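# Crack an egg into a bowl and discard shells

## Task

Break the egg open, tip its contents (a single firm yolk, no white) into the white bowl, then place both shell halves in the dark green waste bowl. The egg splits around its middle when struck there or pressed hard there, for example by a fingertip or against the table. Before the halves are separated, pressing or knocking near an end, or with much more force anywhere, crushes it, and a crushed egg means failure. After the crack, the halves can be pulled apart. At the end both bowls must stand upright with everything in them at rest, nothing may depend on the robot to stay in place, nothing may leave the table, and the hand must have released everything and moved away.

## Robot and tools

Robot: a single arm ending in a five-finger right hand. Everything is driven through one 'hand point', which sits 0.05 m in front of the palm where the index pad meets the thumb tip in a pinch. Hand-point axes: +z runs along the straightened fingers, +y points out of the palm, and +x runs across the palm away from the thumb. Straight fingers extend 0.06-0.07 m past the point along +z. Across the palm the hand spans 0.08 m on the little-finger side. On the thumb side it spans 0.02 m with the thumb turned in front of the palm, and up to 0.09 m otherwise. A wrist bracket on the little-finger side stands 0.03 m beyond the point in +y and 0.11 m across the palm, and it can collide with things.

Scene frame, used in results: origin on the table surface below the arm base, +z up, +y to the left when facing along +x. Positions are in metres. Orientation is given as a wxyz quaternion. Velocities are in m/s and rad/s. The reported position can be slightly off, more so at long reach.

The row. Every motion command is a row of 14 numbers, each in [-1, 1], in this order: dx, dy, dz, rx, ry, rz, little, ring, middle, index, thumb_bend, thumb_turn, force_limit, speed. The first six are an offset, not a pose. They are measured in the hand point's own axes, starting from the hand point's measured pose at the start of the action, and 1.0 stands for 0.6 m or 180 degrees. rx, ry, rz form a single rotation vector. For finger and thumb_bend targets, +1 is straight/open and -1 is fully curled. For thumb_turn, +1 places the thumb beside the palm and -1 places it opposite the fingers. A pinch is roughly index -0.22, thumb_bend -0.75, thumb_turn -0.57. force_limit maps linearly from about 0 N at -1 to 10 N at +1 (15 N for the two thumb motors). It only stops closing motors. speed runs from nearly zero at -1 to full at +1, and full speed covers a finger's whole range in 0.6 s. Close at speed -0.9 or lower for a gentle grip. Optionally, six extra values from 0 to 1 can follow as per-joint stiffness scales, in Joint positions order. They persist until changed.

execute_actions(actions): a list of actions. Each action is a table of up to 15 rows, and each row lasts one 1/30 s step. If fewer rows are given, the last row repeats until all 15 steps are done, so one action is 0.5 s. Every row is offset from the action's starting pose, not from the row before it. An empty list just returns the state and images.

move(target, speed, stop_force, blocking): target is one row as above. Its offset is taken from the pose in the latest result that reports one. The hand travels in a straight line lasting 0.5-10 s. speed is in m/s, 0.002-0.5, default 0.25, and turning is capped at twice that in rad/s. stop_force (optional, 9-40 N) ends the path when the wrist sensor feels that much extra resistance along the direction of travel. The arm then backs off two steps and holds. It is unreliable on moves that rotate, and it is refused in the first 0.2 s and together with blocking=false. Omit it when moving away from something you are pressing on. blocking=false returns after 0.5 s while the arm keeps going. Poll it with wait(0), or halt it with stop().

wait(seconds, 0-10) lets time pass. stop() brakes a running move. zoom_image(camera, region=[x0,y0,x1,y1] pixels, max 504x504) enlarges part of cam_head_left, cam_head_right or cam_wrist. show_instructions() shows the reference images. finished_scene(scene) ends the current scene, given by number, and cannot be undone.

Limits per control step: the commanded pose is clamped to within 100 mm and 16 degrees of the measured pose. Position takes priority over orientation. The arm lags commands by about 0.17 s.

Results: a state line gives pose and velocities. 'Hand target' is where the controller is currently heading. 'pose unreachable' means the clearance check changed or blocked the command. hand_measured, hand_stopped_by (moving, target, force, stalled, fault) and hand_load_n list six values each, in motor order. A load is positive when something pushes the finger open. Loads dropping to near 0 indicate a lost grip. The move line reports how the move ended: done, off_target, moving, held, fault or contact, plus limits=paced (pose clipped) or limits=held (some steps blocked). Wrist force/torque are read in the hand axes. They carry up to about 4 N offset and noise, and they saturate near 50 N.

Cameras: cam_head_left, cam_head_right, cam_high, cam_low (896x504) and cam_wrist (504x504 fisheye).

Avoid: joint torque above limits (wrist joints 25.7 N m) or any external force of 150 N, which freezes the arm for 10 s. The arm is stiff, so targets past a firm contact easily fault it. Approach slowly, using stop_force. Avoid long heavy holds, since motors warn at 70 °C and lock at 85 °C. Avoid dropping, slamming or hard pushing, tipping bowls, and knocking anything off the table. Tap the egg only at its middle, and gently. Loose objects may get nudged occasionally.

Each tool is called after "Call:" in YAML: its name, and indented under it one key for each argument.

Reference images:

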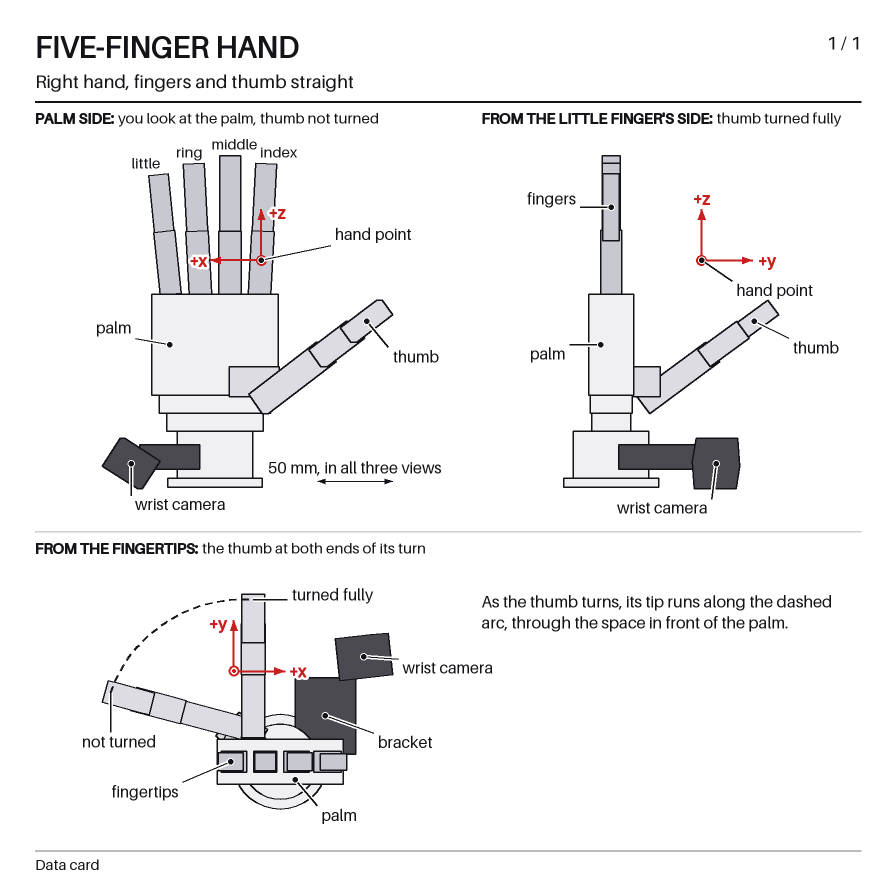

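## Session

Call:
execute_actions:
  actions: []

Scene clock: 0.00 s.
end_effector_position=(+0.3998, -0.2159, +0.3294) hand_measured=(+1.000, +1.000, +1.000, +1.000, +1.000, +1.000) hand_load_n=(+0.0, +0.0, +0.0, +0.0, +0.0, +0.0) hand_stopped_by=(target, target, target, target, target, target) hand_force_limit=0.00 hand_speed=-0.80 end_effector_quat_wxyz=(-0.464, -0.500, +0.628, -0.376) end_effector_velocity=(-0.000, +0.000, +0.000) end_effector_angular_velocity=(+0.000, +0.001, +0.000)
Joint positions: [-0.237 -0.991  1.646  0.533  2.678 -3.372]
Joint velocities: [ 0.    -0.     0.001  0.    -0.    -0.   ]
Wrist force (N, on the end effector, along its own x y z axes, offset not removed): no reading
Wrist torque (N m, same axes, about the end effector's origin, offset not removed): no reading
Hand target: +0.400, -0.216, +0.329; -0.464, -0.500, +0.628, -0.376
Joint stiffness scale: [1. 1. 1. 1. 1. 1.]

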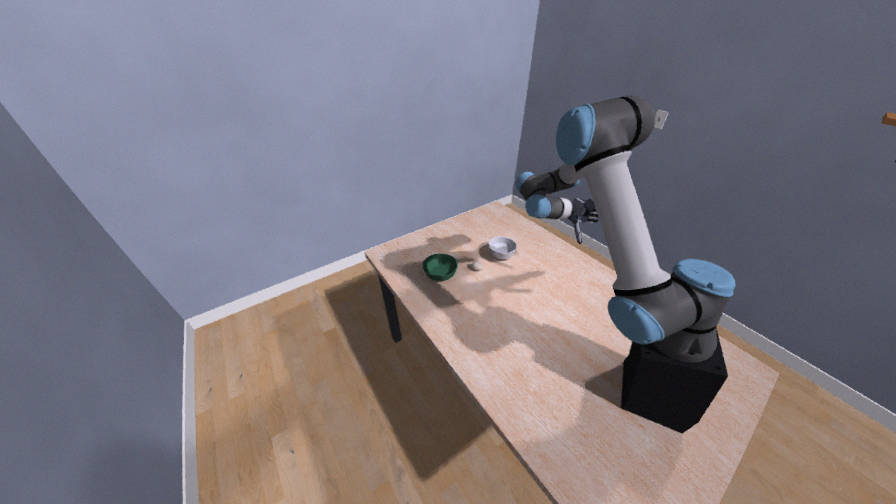

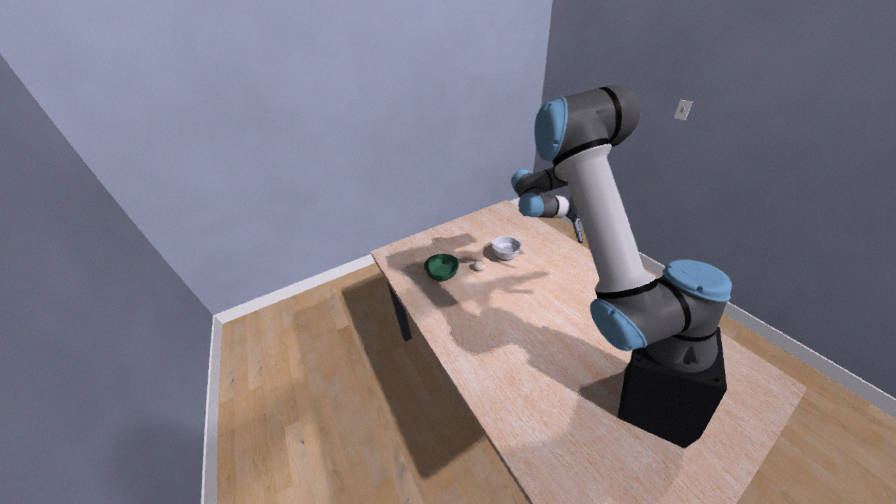

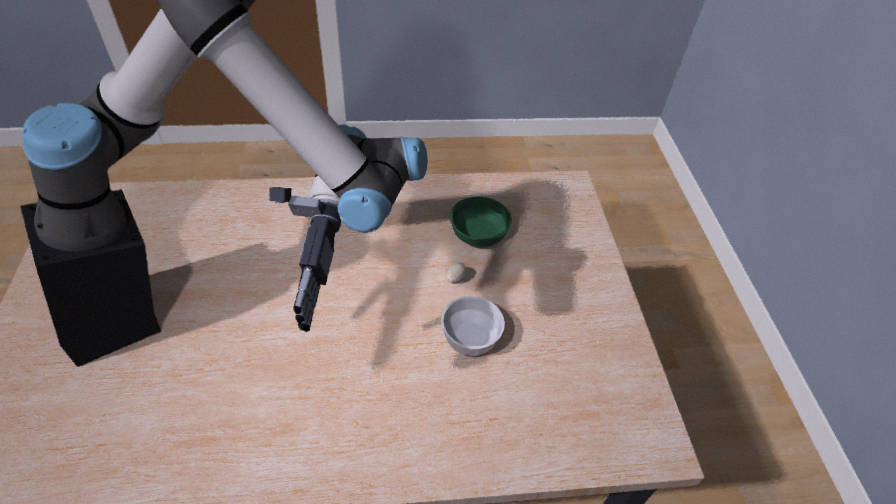

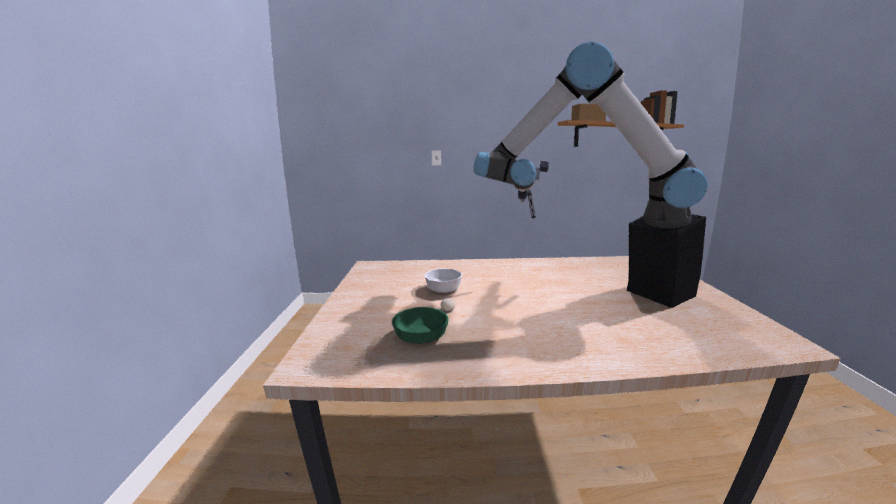

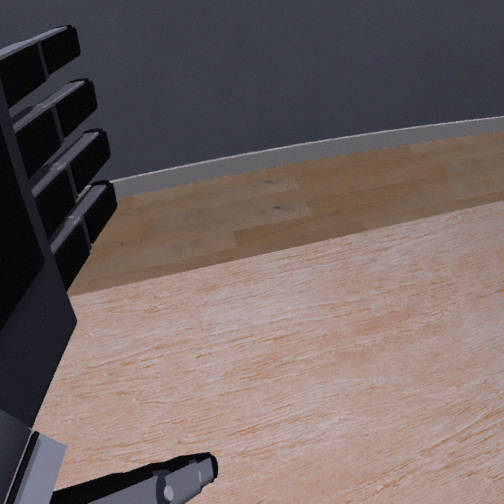

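Call:
zoom_image:
  camera: "cam_high"
  region: [400, 180, 560, 370]

Call:
zoom_image:
  camera: "cam_low"
  region: [380, 255, 500, 355]

Region (400, 180, 560, 370) of cam_high's 896x504 image, scaled by 2.653, with more detail than that image has; it fills the left 424 columns of this view, and the rest is white.

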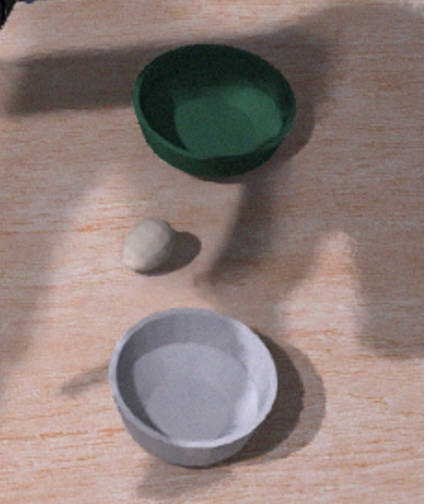

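Region (380, 255, 500, 355) of cam_low's 896x504 image, scaled by 4.200, with more detail than that image has.

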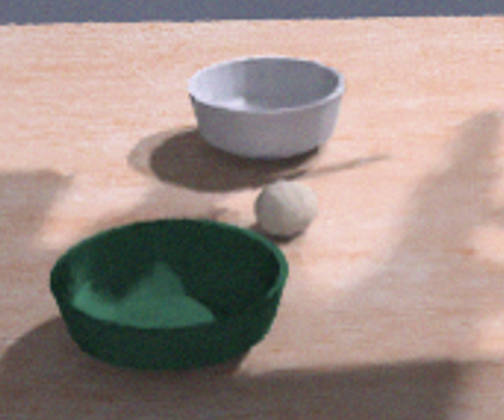

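Call:
move:
  target: [-0.361,-0.394,-0.441,0.2795,-0.4095,0.12,1,1,1,1,1,-1,0,0.5]
  speed: 0.3

Scene clock: 4.77 s.
end_effector_position=(+0.6987, +0.0418, +0.2000) hand_measured=(+1.000, +1.000, +1.000, +1.000, +1.000, -1.000) hand_load_n=(+0.0, +0.0, +0.0, +0.0, +0.0, +0.0) hand_stopped_by=(target, target, target, target, target, target) hand_force_limit=0.00 hand_speed=0.50 end_effector_quat_wxyz=(-0.299, +0.641, -0.641, +0.298) end_effector_velocity=(+0.002, +0.001, +0.000) end_effector_angular_velocity=(+0.004, -0.007, +0.003)
Joint positions: [-0.177 -1.036  1.616 -0.051  1.271 -3.197]
Joint velocities: [ 0.     0.001 -0.    -0.008 -0.005  0.003]
Wrist force (N, on the end effector, along its own x y z axes, offset not removed): [-1.3 -4.9 -0.8]
Wrist torque (N m, same axes, about the end effector's origin, offset not removed): [-0.79 0.16 -0.21]
Hand target: +0.700, +0.041, +0.200; -0.300, +0.640, -0.641, +0.298
Off the commanded pose: 0.002 m, 0 deg.
Joint stiffness scale: [1. 1. 1. 1. 1. 1.]
move: done
camera_calibration (this result's frames):
cam_wrist: T_world_to_cam=[[-0.652567, 0.0403764, -0.756655, 0.597204], [-0.378524, 0.847684, 0.371687, 0.159793], [0.656412, 0.528963, -0.537887, -0.241458], [0, 0, 0, 1]] pos_world=[0.608697, -0.0318451, 0.262607]

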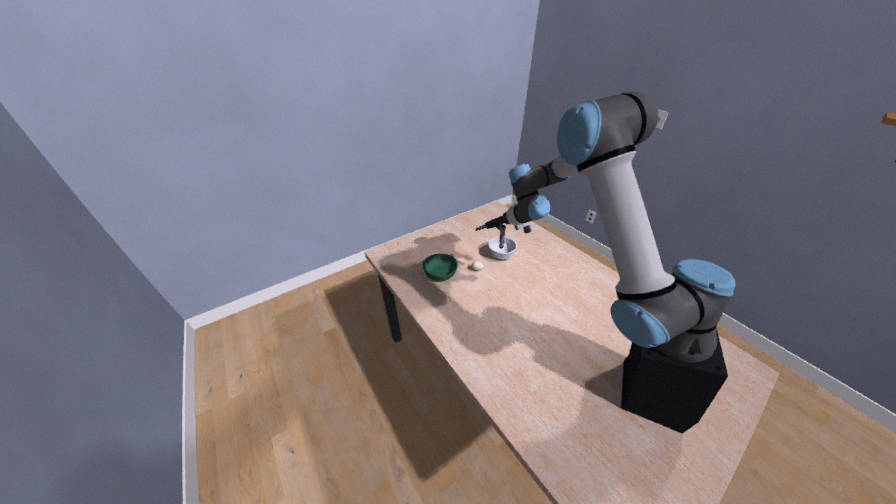

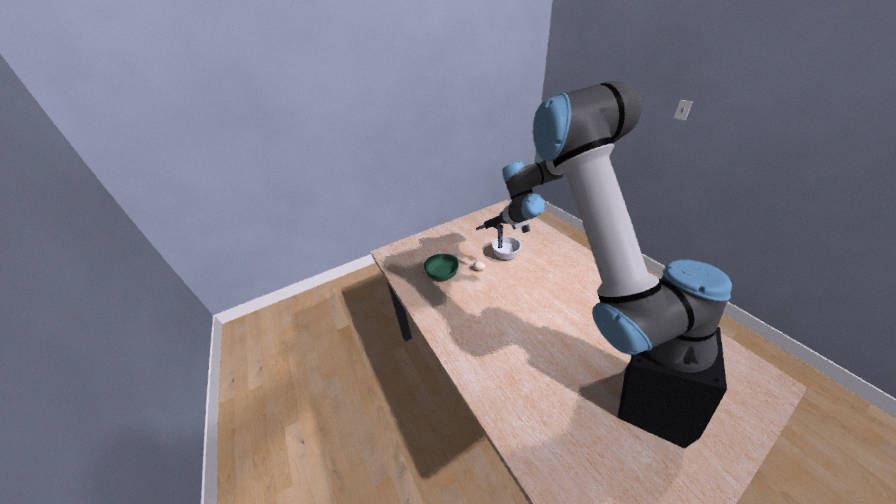

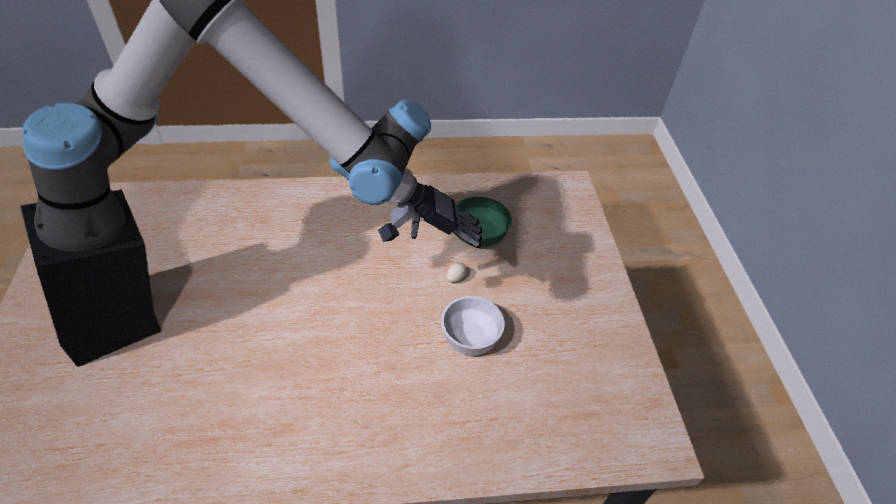

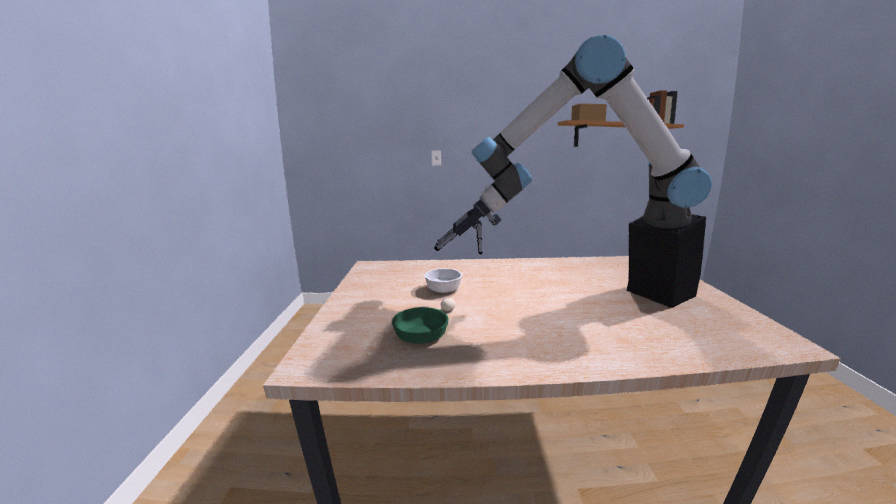

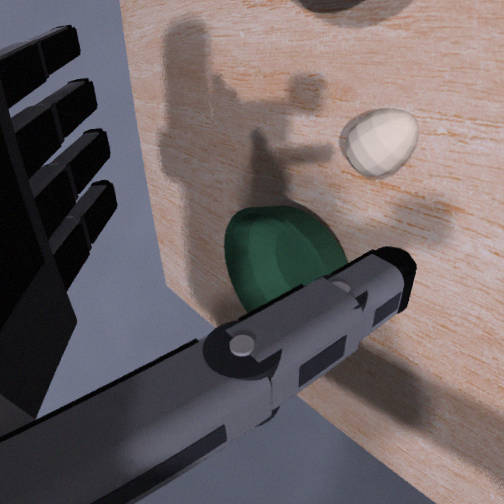

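Call:
zoom_image:
  camera: "cam_wrist"
  region: [320, 80, 440, 200]

Call:
zoom_image:
  camera: "cam_high"
  region: [430, 250, 490, 300]

Call:
zoom_image:
  camera: "cam_head_left"
  region: [450, 245, 500, 285]

Region (320, 80, 440, 200) of cam_wrist's 504x504 image, scaled by 4.200, with more detail than that image has.

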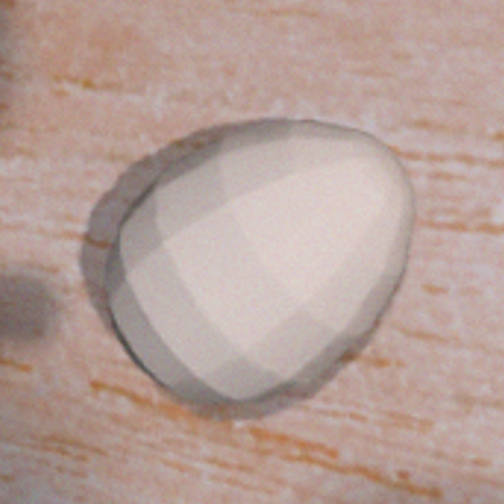

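Region (430, 250, 490, 300) of cam_high's 896x504 image, scaled by 8.400, with more detail than that image has.

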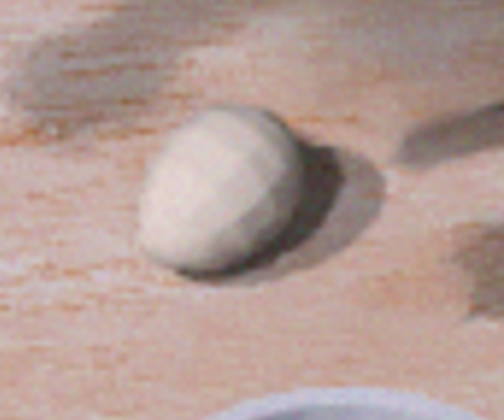

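Region (450, 245, 500, 285) of cam_head_left's 896x504 image, scaled by 10.080, with more detail than that image has; it fills the top 403 rows of this view, and the rest is white.

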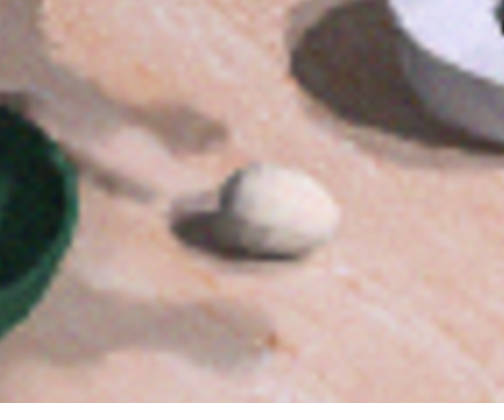

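Call:
move:
  target: [-0.01,0.0682,0.178,0,0.1915,0.1607,-1,-1,1,0.5,0.8,-0.75,0,0.5]
  speed: 0.25

Scene clock: 8.13 s.
end_effector_position=(+0.7534, +0.0469, +0.1005) hand_measured=(-1.000, -1.000, +1.000, +0.500, +0.800, -0.750) hand_load_n=(+0.0, +0.0, +0.0, +0.0, +0.0, +0.0) hand_stopped_by=(target, target, target, target, target, target) hand_force_limit=0.00 hand_speed=0.50 end_effector_quat_wxyz=(+0.162, -0.348, +0.837, -0.390) end_effector_velocity=(-0.003, -0.001, -0.002) end_effector_angular_velocity=(+0.000, +0.015, -0.016)
Joint positions: [ 0.084 -0.681  1.209  0.185  2.057 -2.501]
Joint velocities: [ 0.002  0.01  -0.015  0.028  0.01   0.014]
Wrist force (N, on the end effector, along its own x y z axes, offset not removed): [-2.6 -1.8 -1.6]
Wrist torque (N m, same axes, about the end effector's origin, offset not removed): [-0.24 0.27 -0.25]
Hand target: +0.754, +0.048, +0.100; +0.161, -0.347, +0.837, -0.390
Off the commanded pose: 0.001 m, 0 deg.
Joint stiffness scale: [1. 1. 1. 1. 1. 1.]
move: done
camera_calibration (this result's frames):
cam_wrist: T_world_to_cam=[[-0.433573, 0.488434, -0.757262, 0.371407], [0.330559, 0.867984, 0.370587, -0.32186], [0.838299, -0.0896436, -0.537791, -0.441655], [0, 0, 0, 1]] pos_world=[0.637665, 0.0583697, 0.163012]

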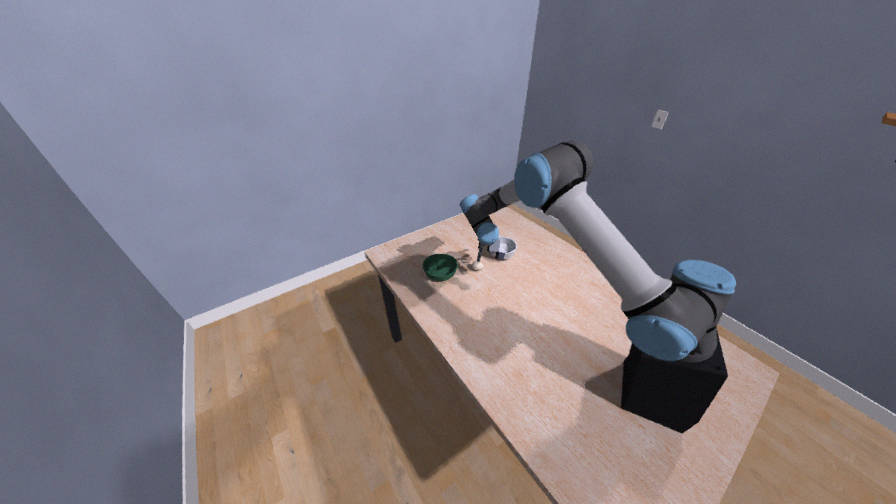

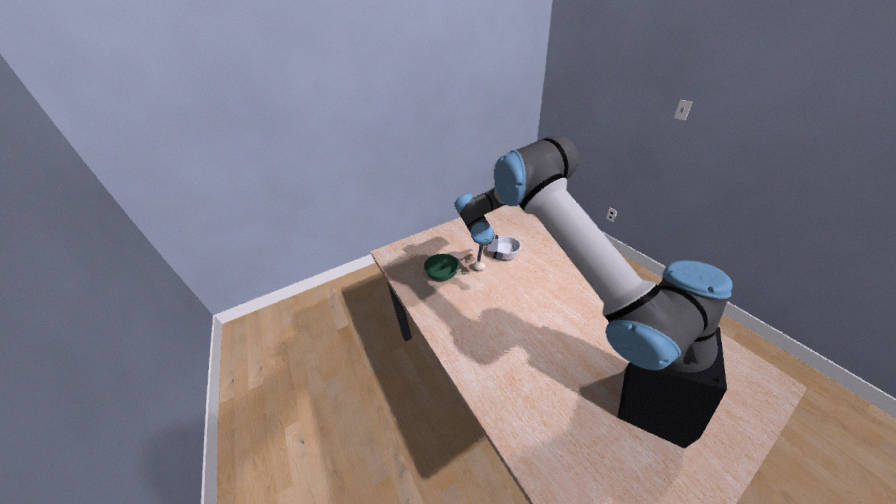

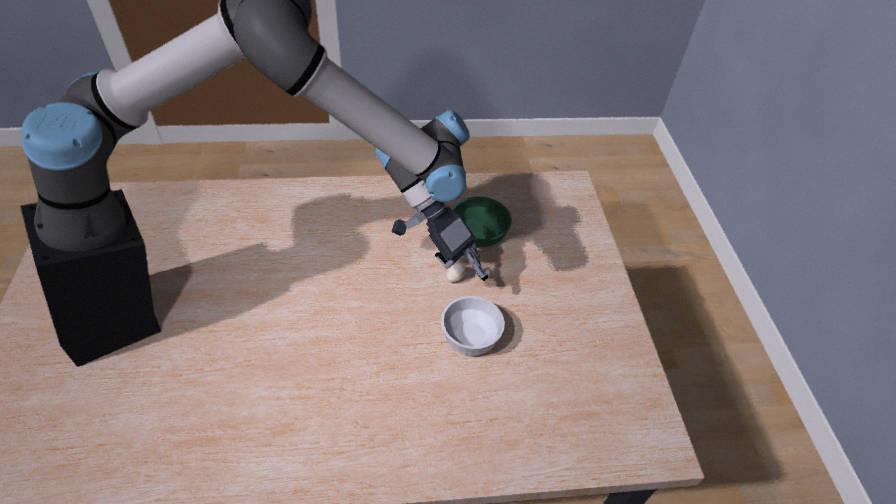

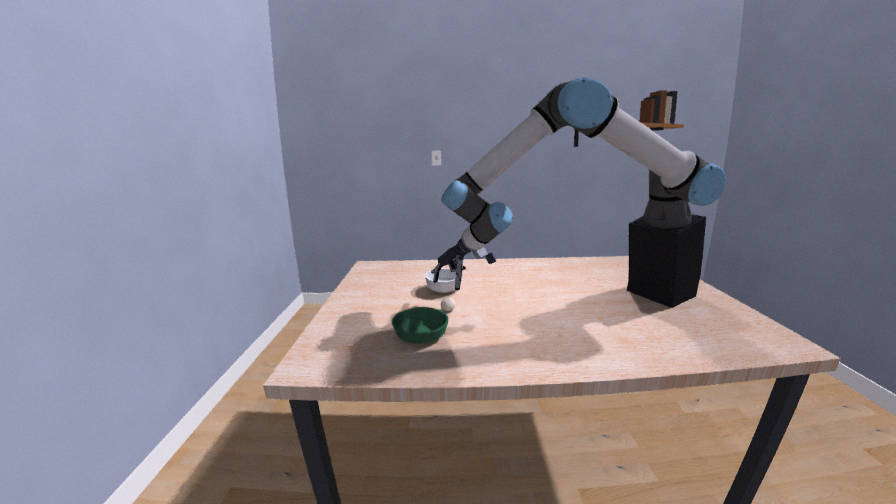

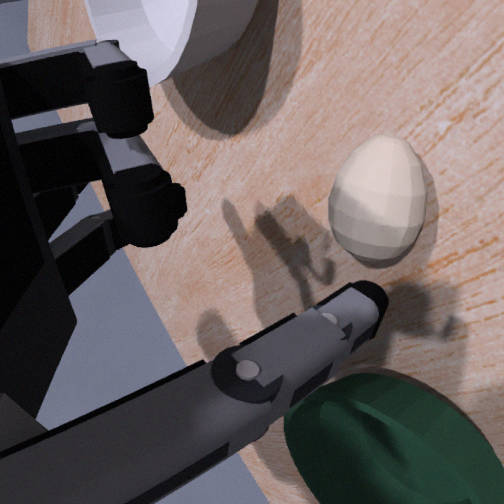

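Call:
move:
  target: [0,0.078,0.057,0,0,0,-1,-1,1,0.5,0.8,-0.75,0,0.5]
  speed: 0.08

Call:
zoom_image:
  camera: "cam_low"
  region: [400, 240, 520, 340]

Scene clock: 9.60 s.
end_effector_position=(+0.7492, +0.0484, +0.0432) hand_measured=(-1.000, -1.000, +1.000, +0.500, +0.800, -0.750) hand_load_n=(+0.0, +0.0, +0.0, +0.0, +0.0, +0.0) hand_stopped_by=(target, target, target, target, target, target) hand_force_limit=0.00 hand_speed=0.50 end_effector_quat_wxyz=(+0.161, -0.348, +0.838, -0.389) end_effector_velocity=(+0.005, +0.000, +0.002) end_effector_angular_velocity=(-0.001, -0.012, +0.001)
Joint positions: [ 0.096 -0.584  1.183  0.122  2.067 -2.491]
Joint velocities: [ 0.     0.002 -0.009 -0.005  0.001 -0.   ]
Wrist force (N, on the end effector, along its own x y z axes, offset not removed): [0.9 -3.4 -1.0]
Wrist torque (N m, same axes, about the end effector's origin, offset not removed): [-0.56 -0.13 0.06]
Hand target: +0.751, +0.050, +0.043; +0.162, -0.348, +0.837, -0.390
Off the commanded pose: 0.002 m, 0 deg.
Joint stiffness scale: [1. 1. 1. 1. 1. 1.]
move: done
camera_calibration (this result's frames):
cam_wrist: T_world_to_cam=[[-0.435058, 0.489108, -0.755975, 0.326508], [0.332566, 0.867517, 0.369884, -0.301964], [0.836734, -0.0904907, -0.540081, -0.467526], [0, 0, 0, 1]] pos_world=[0.633668, 0.0599549, 0.106022]

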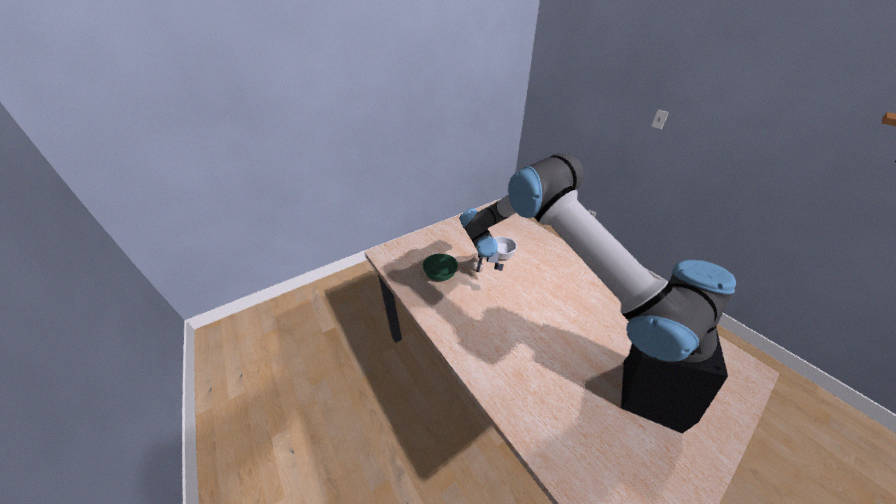

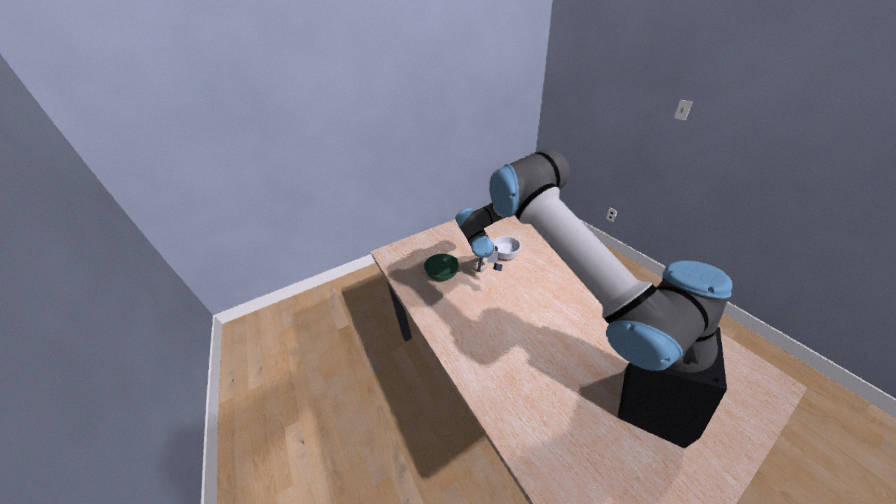

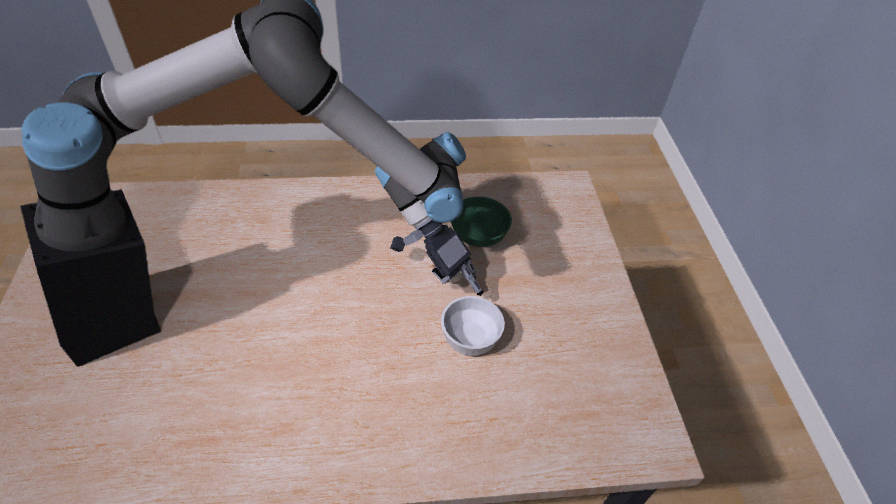

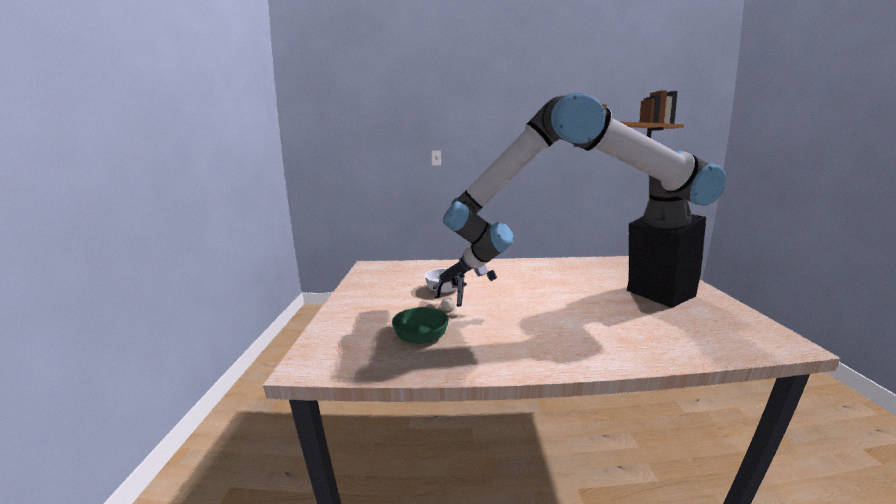

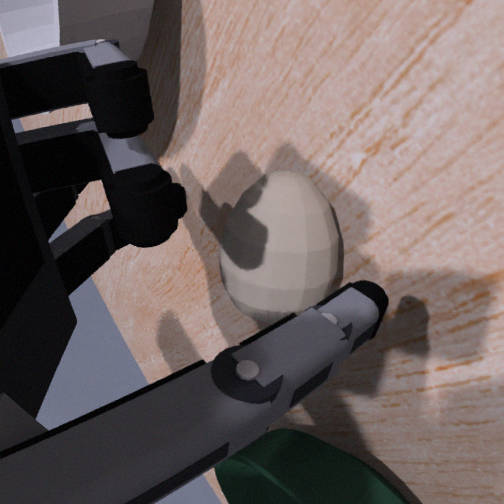

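Region (400, 240, 520, 340) of cam_low's 896x504 image, scaled by 4.200, with more detail than that image has.

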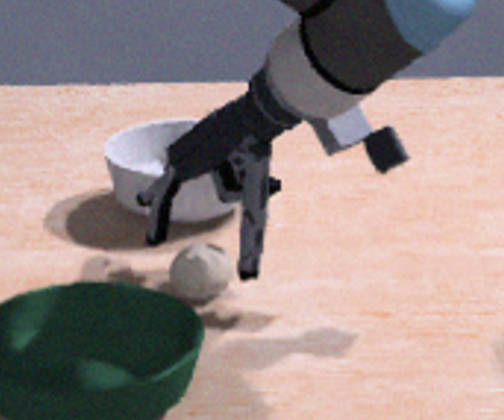

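Call:
move:
  target: [-0.006,0.0145,0.017,0,0,0,-1,-1,1,0.5,0.5,-0.75,0,0.0]
  speed: 0.04

Call:
zoom_image:
  camera: "cam_low"
  region: [400, 240, 520, 340]

Call:
zoom_image:
  camera: "cam_high"
  region: [400, 220, 520, 320]

Scene clock: 10.73 s.
end_effector_position=(+0.7522, +0.0480, +0.0303) hand_measured=(-1.000, -1.000, +1.000, +0.500, +0.500, -0.750) hand_load_n=(+0.0, +0.0, +0.0, +0.0, +0.0, +0.0) hand_stopped_by=(target, target, target, target, target, target) hand_force_limit=0.00 hand_speed=0.00 end_effector_quat_wxyz=(+0.160, -0.348, +0.838, -0.389) end_effector_velocity=(+0.004, +0.000, +0.002) end_effector_angular_velocity=(-0.001, -0.007, +0.001)
Joint positions: [ 0.098 -0.553  1.156  0.121  2.068 -2.489]
Joint velocities: [ 0.     0.002 -0.01  -0.     0.001 -0.001]
Wrist force (N, on the end effector, along its own x y z axes, offset not removed): [0.1 -0.5 0.3]
Wrist torque (N m, same axes, about the end effector's origin, offset not removed): [-0.09 -0.06 0.03]
Hand target: +0.753, +0.049, +0.030; +0.161, -0.348, +0.838, -0.389
Off the commanded pose: 0.002 m, 0 deg.
Joint stiffness scale: [1. 1. 1. 1. 1. 1.]
move: done
camera_calibration (this result's frames):
cam_wrist: T_world_to_cam=[[-0.435792, 0.489705, -0.755165, 0.318768], [0.334052, 0.867102, 0.369518, -0.29899], [0.83576, -0.0912309, -0.541463, -0.476172], [0, 0, 0, 1]] pos_world=[0.636761, 0.059711, 0.0933749]

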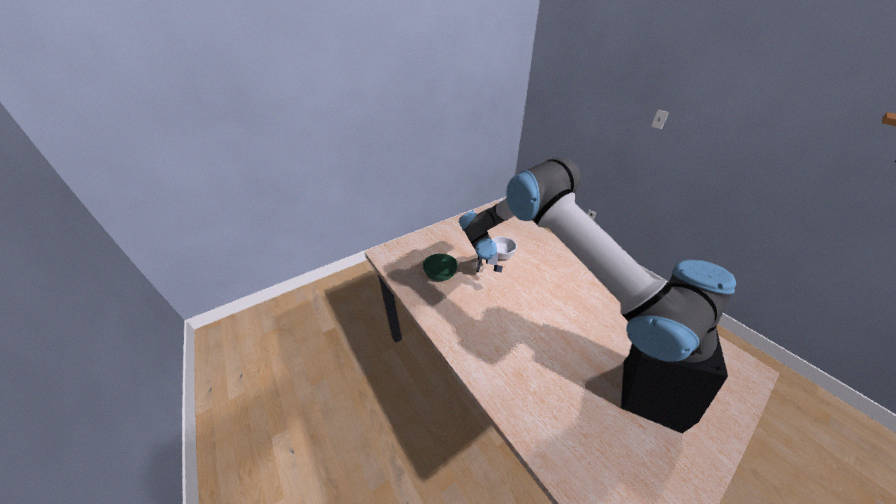

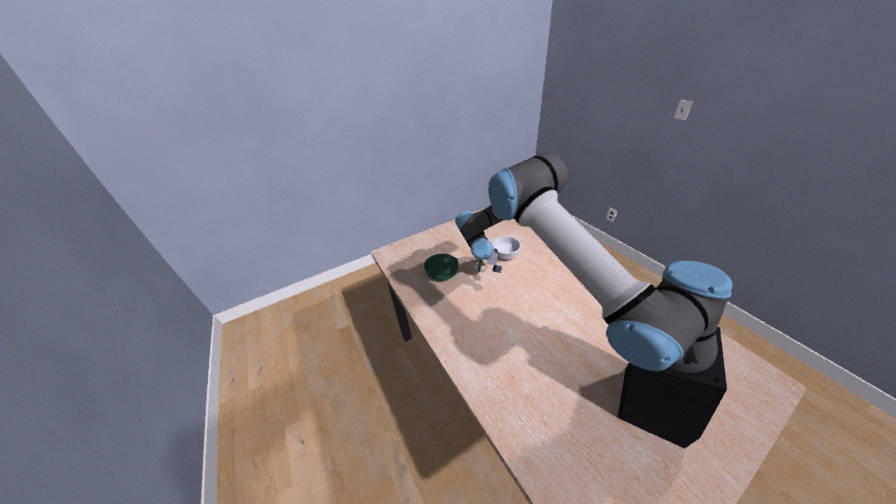

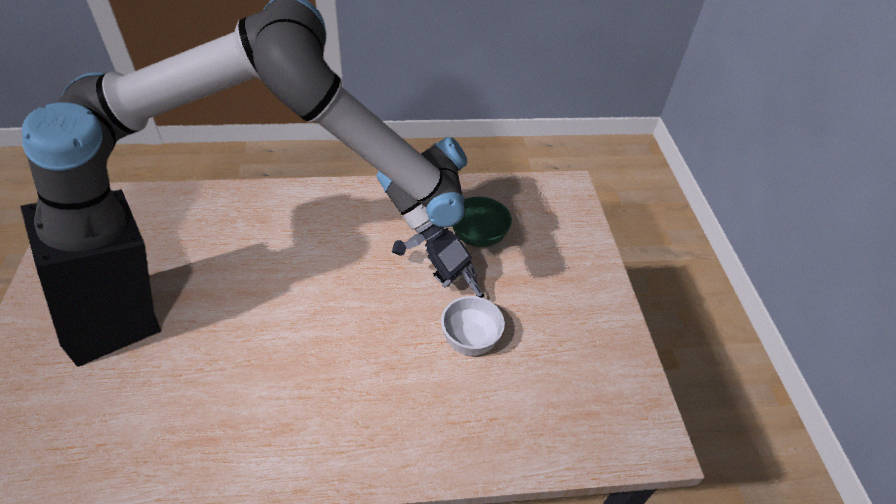

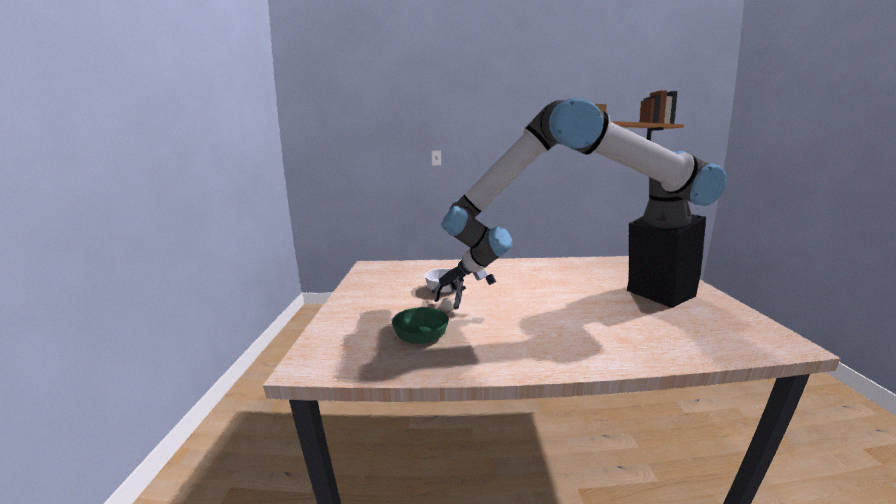

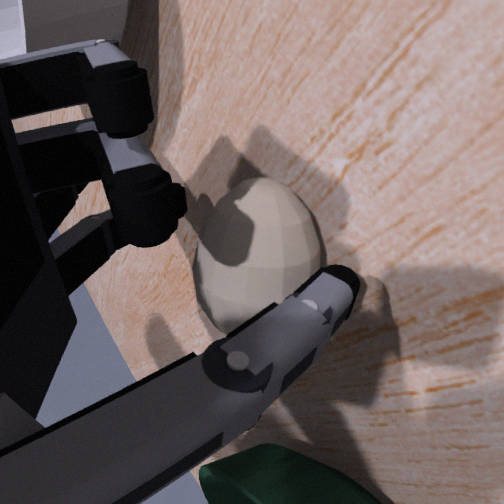

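Region (400, 240, 520, 340) of cam_low's 896x504 image, scaled by 4.200, with more detail than that image has.

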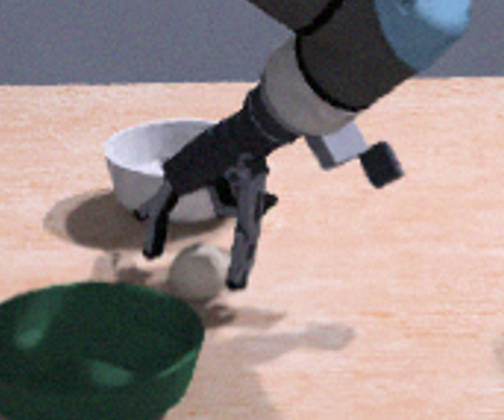

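Region (400, 220, 520, 320) of cam_high's 896x504 image, scaled by 4.200, with more detail than that image has.

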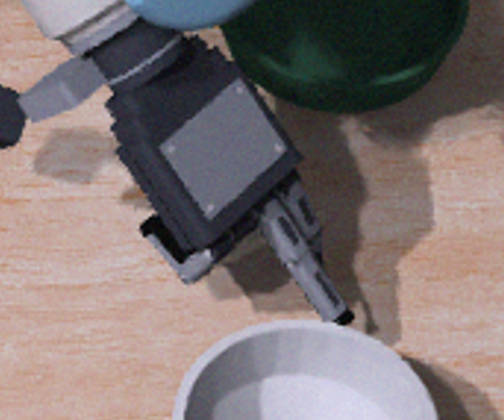

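Call:
execute_actions:
  actions:
    - [[0,0.004,0.003,0,0,0,-1,-1,1,0.35,0.1,-0.75,-0.6,-0.6]]
    - [[0,0,0,0,0,0,-1,-1,1,-0.1,-0.5,-0.75,-0.6,-0.85]]
    - [[0,0,0,0,0,0,-1,-1,1,-0.1,-0.5,-0.75,-0.6,-0.85]]
    - [[0,0,0,0,0,0,-1,-1,1,-0.1,-0.5,-0.75,-0.6,-0.85]]

Call:
zoom_image:
  camera: "cam_low"
  region: [420, 260, 480, 320]

Scene clock: 12.93 s.
end_effector_position=(+0.7518, +0.0478, +0.0281) hand_measured=(-1.000, -1.000, +1.000, +0.118, +0.144, -0.750) hand_load_n=(+0.0, +0.0, +0.0, +3.5, +3.0, -0.5) hand_stopped_by=(target, target, target, force, force, target) hand_force_limit=-0.60 hand_speed=-0.85 end_effector_quat_wxyz=(+0.160, -0.348, +0.838, -0.389) end_effector_velocity=(-0.001, -0.000, -0.000) end_effector_angular_velocity=(-0.000, +0.001, -0.001)
Joint positions: [ 0.098 -0.55   1.155  0.119  2.068 -2.489]
Joint velocities: [0.    0.    0.    0.001 0.001 0.001]
Wrist force (N, on the end effector, along its own x y z axes, offset not removed): [-0.5 -3.3 -0.6]
Wrist torque (N m, same axes, about the end effector's origin, offset not removed): [-0.67 -0.01 -0.20]
Hand target: +0.752, +0.048, +0.028; +0.160, -0.348, +0.838, -0.389
Off the commanded pose: 0.000 m, 0 deg.
Joint stiffness scale: [1. 1. 1. 1. 1. 1.]
camera_calibration (this result's frames):
cam_wrist: T_world_to_cam=[[-0.436213, 0.489759, -0.754887, 0.317321], [0.334466, 0.867053, 0.369258, -0.298112], [0.835375, -0.0914093, -0.542027, -0.476707], [0, 0, 0, 1]] pos_world=[0.636356, 0.0594926, 0.0912335]

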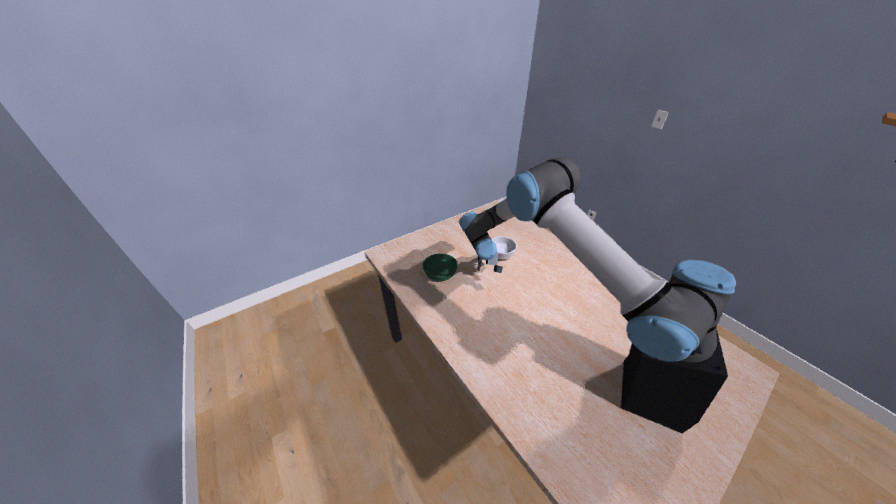

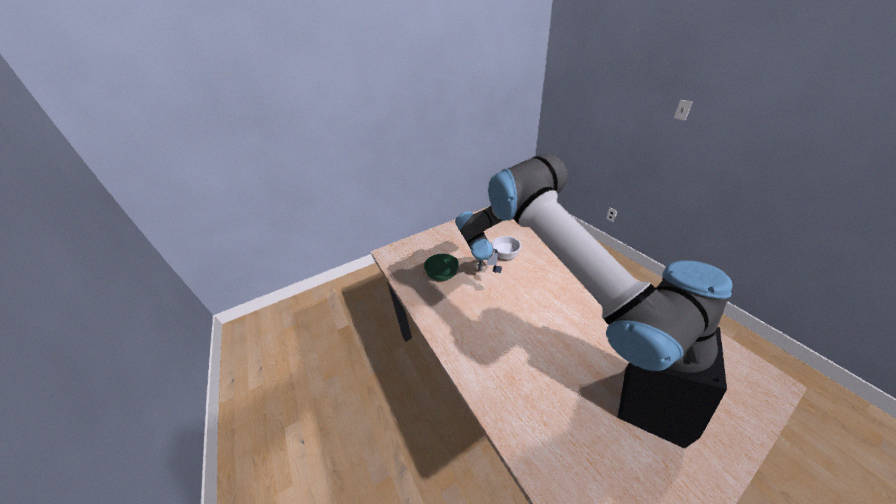

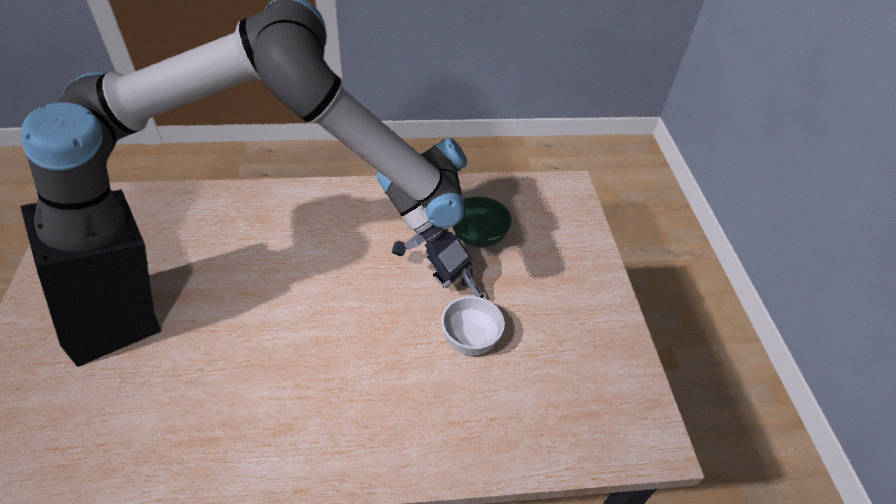

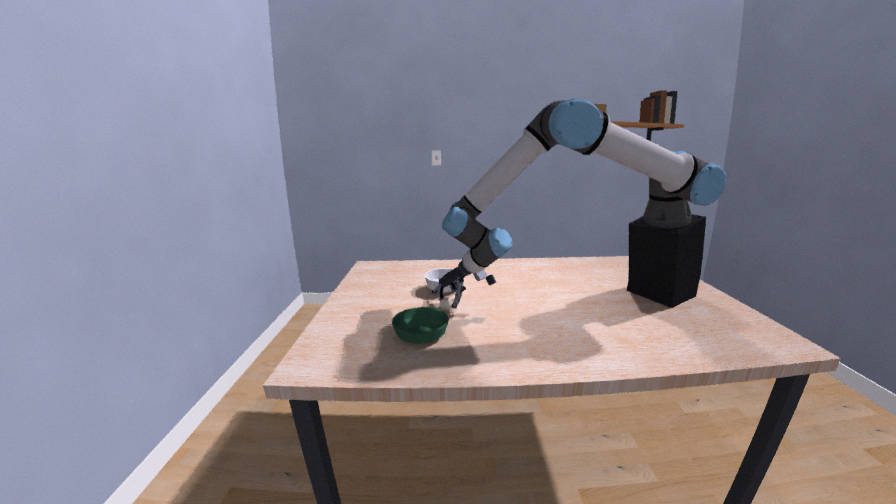

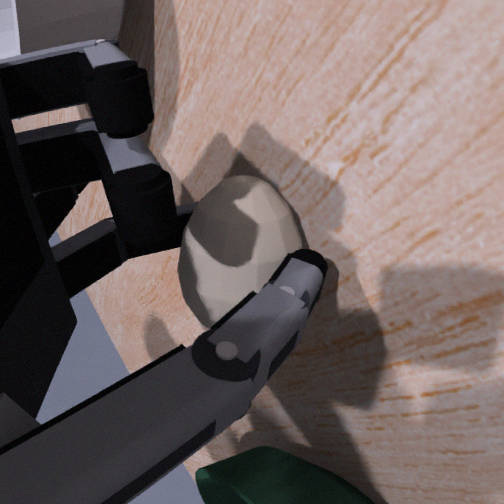

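Region (420, 260, 480, 320) of cam_low's 896x504 image, scaled by 8.400, with more detail than that image has.

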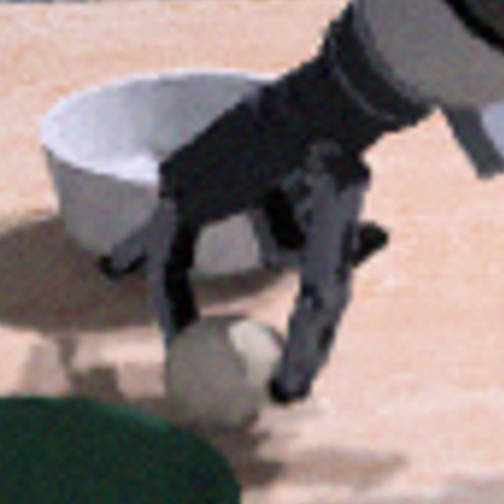

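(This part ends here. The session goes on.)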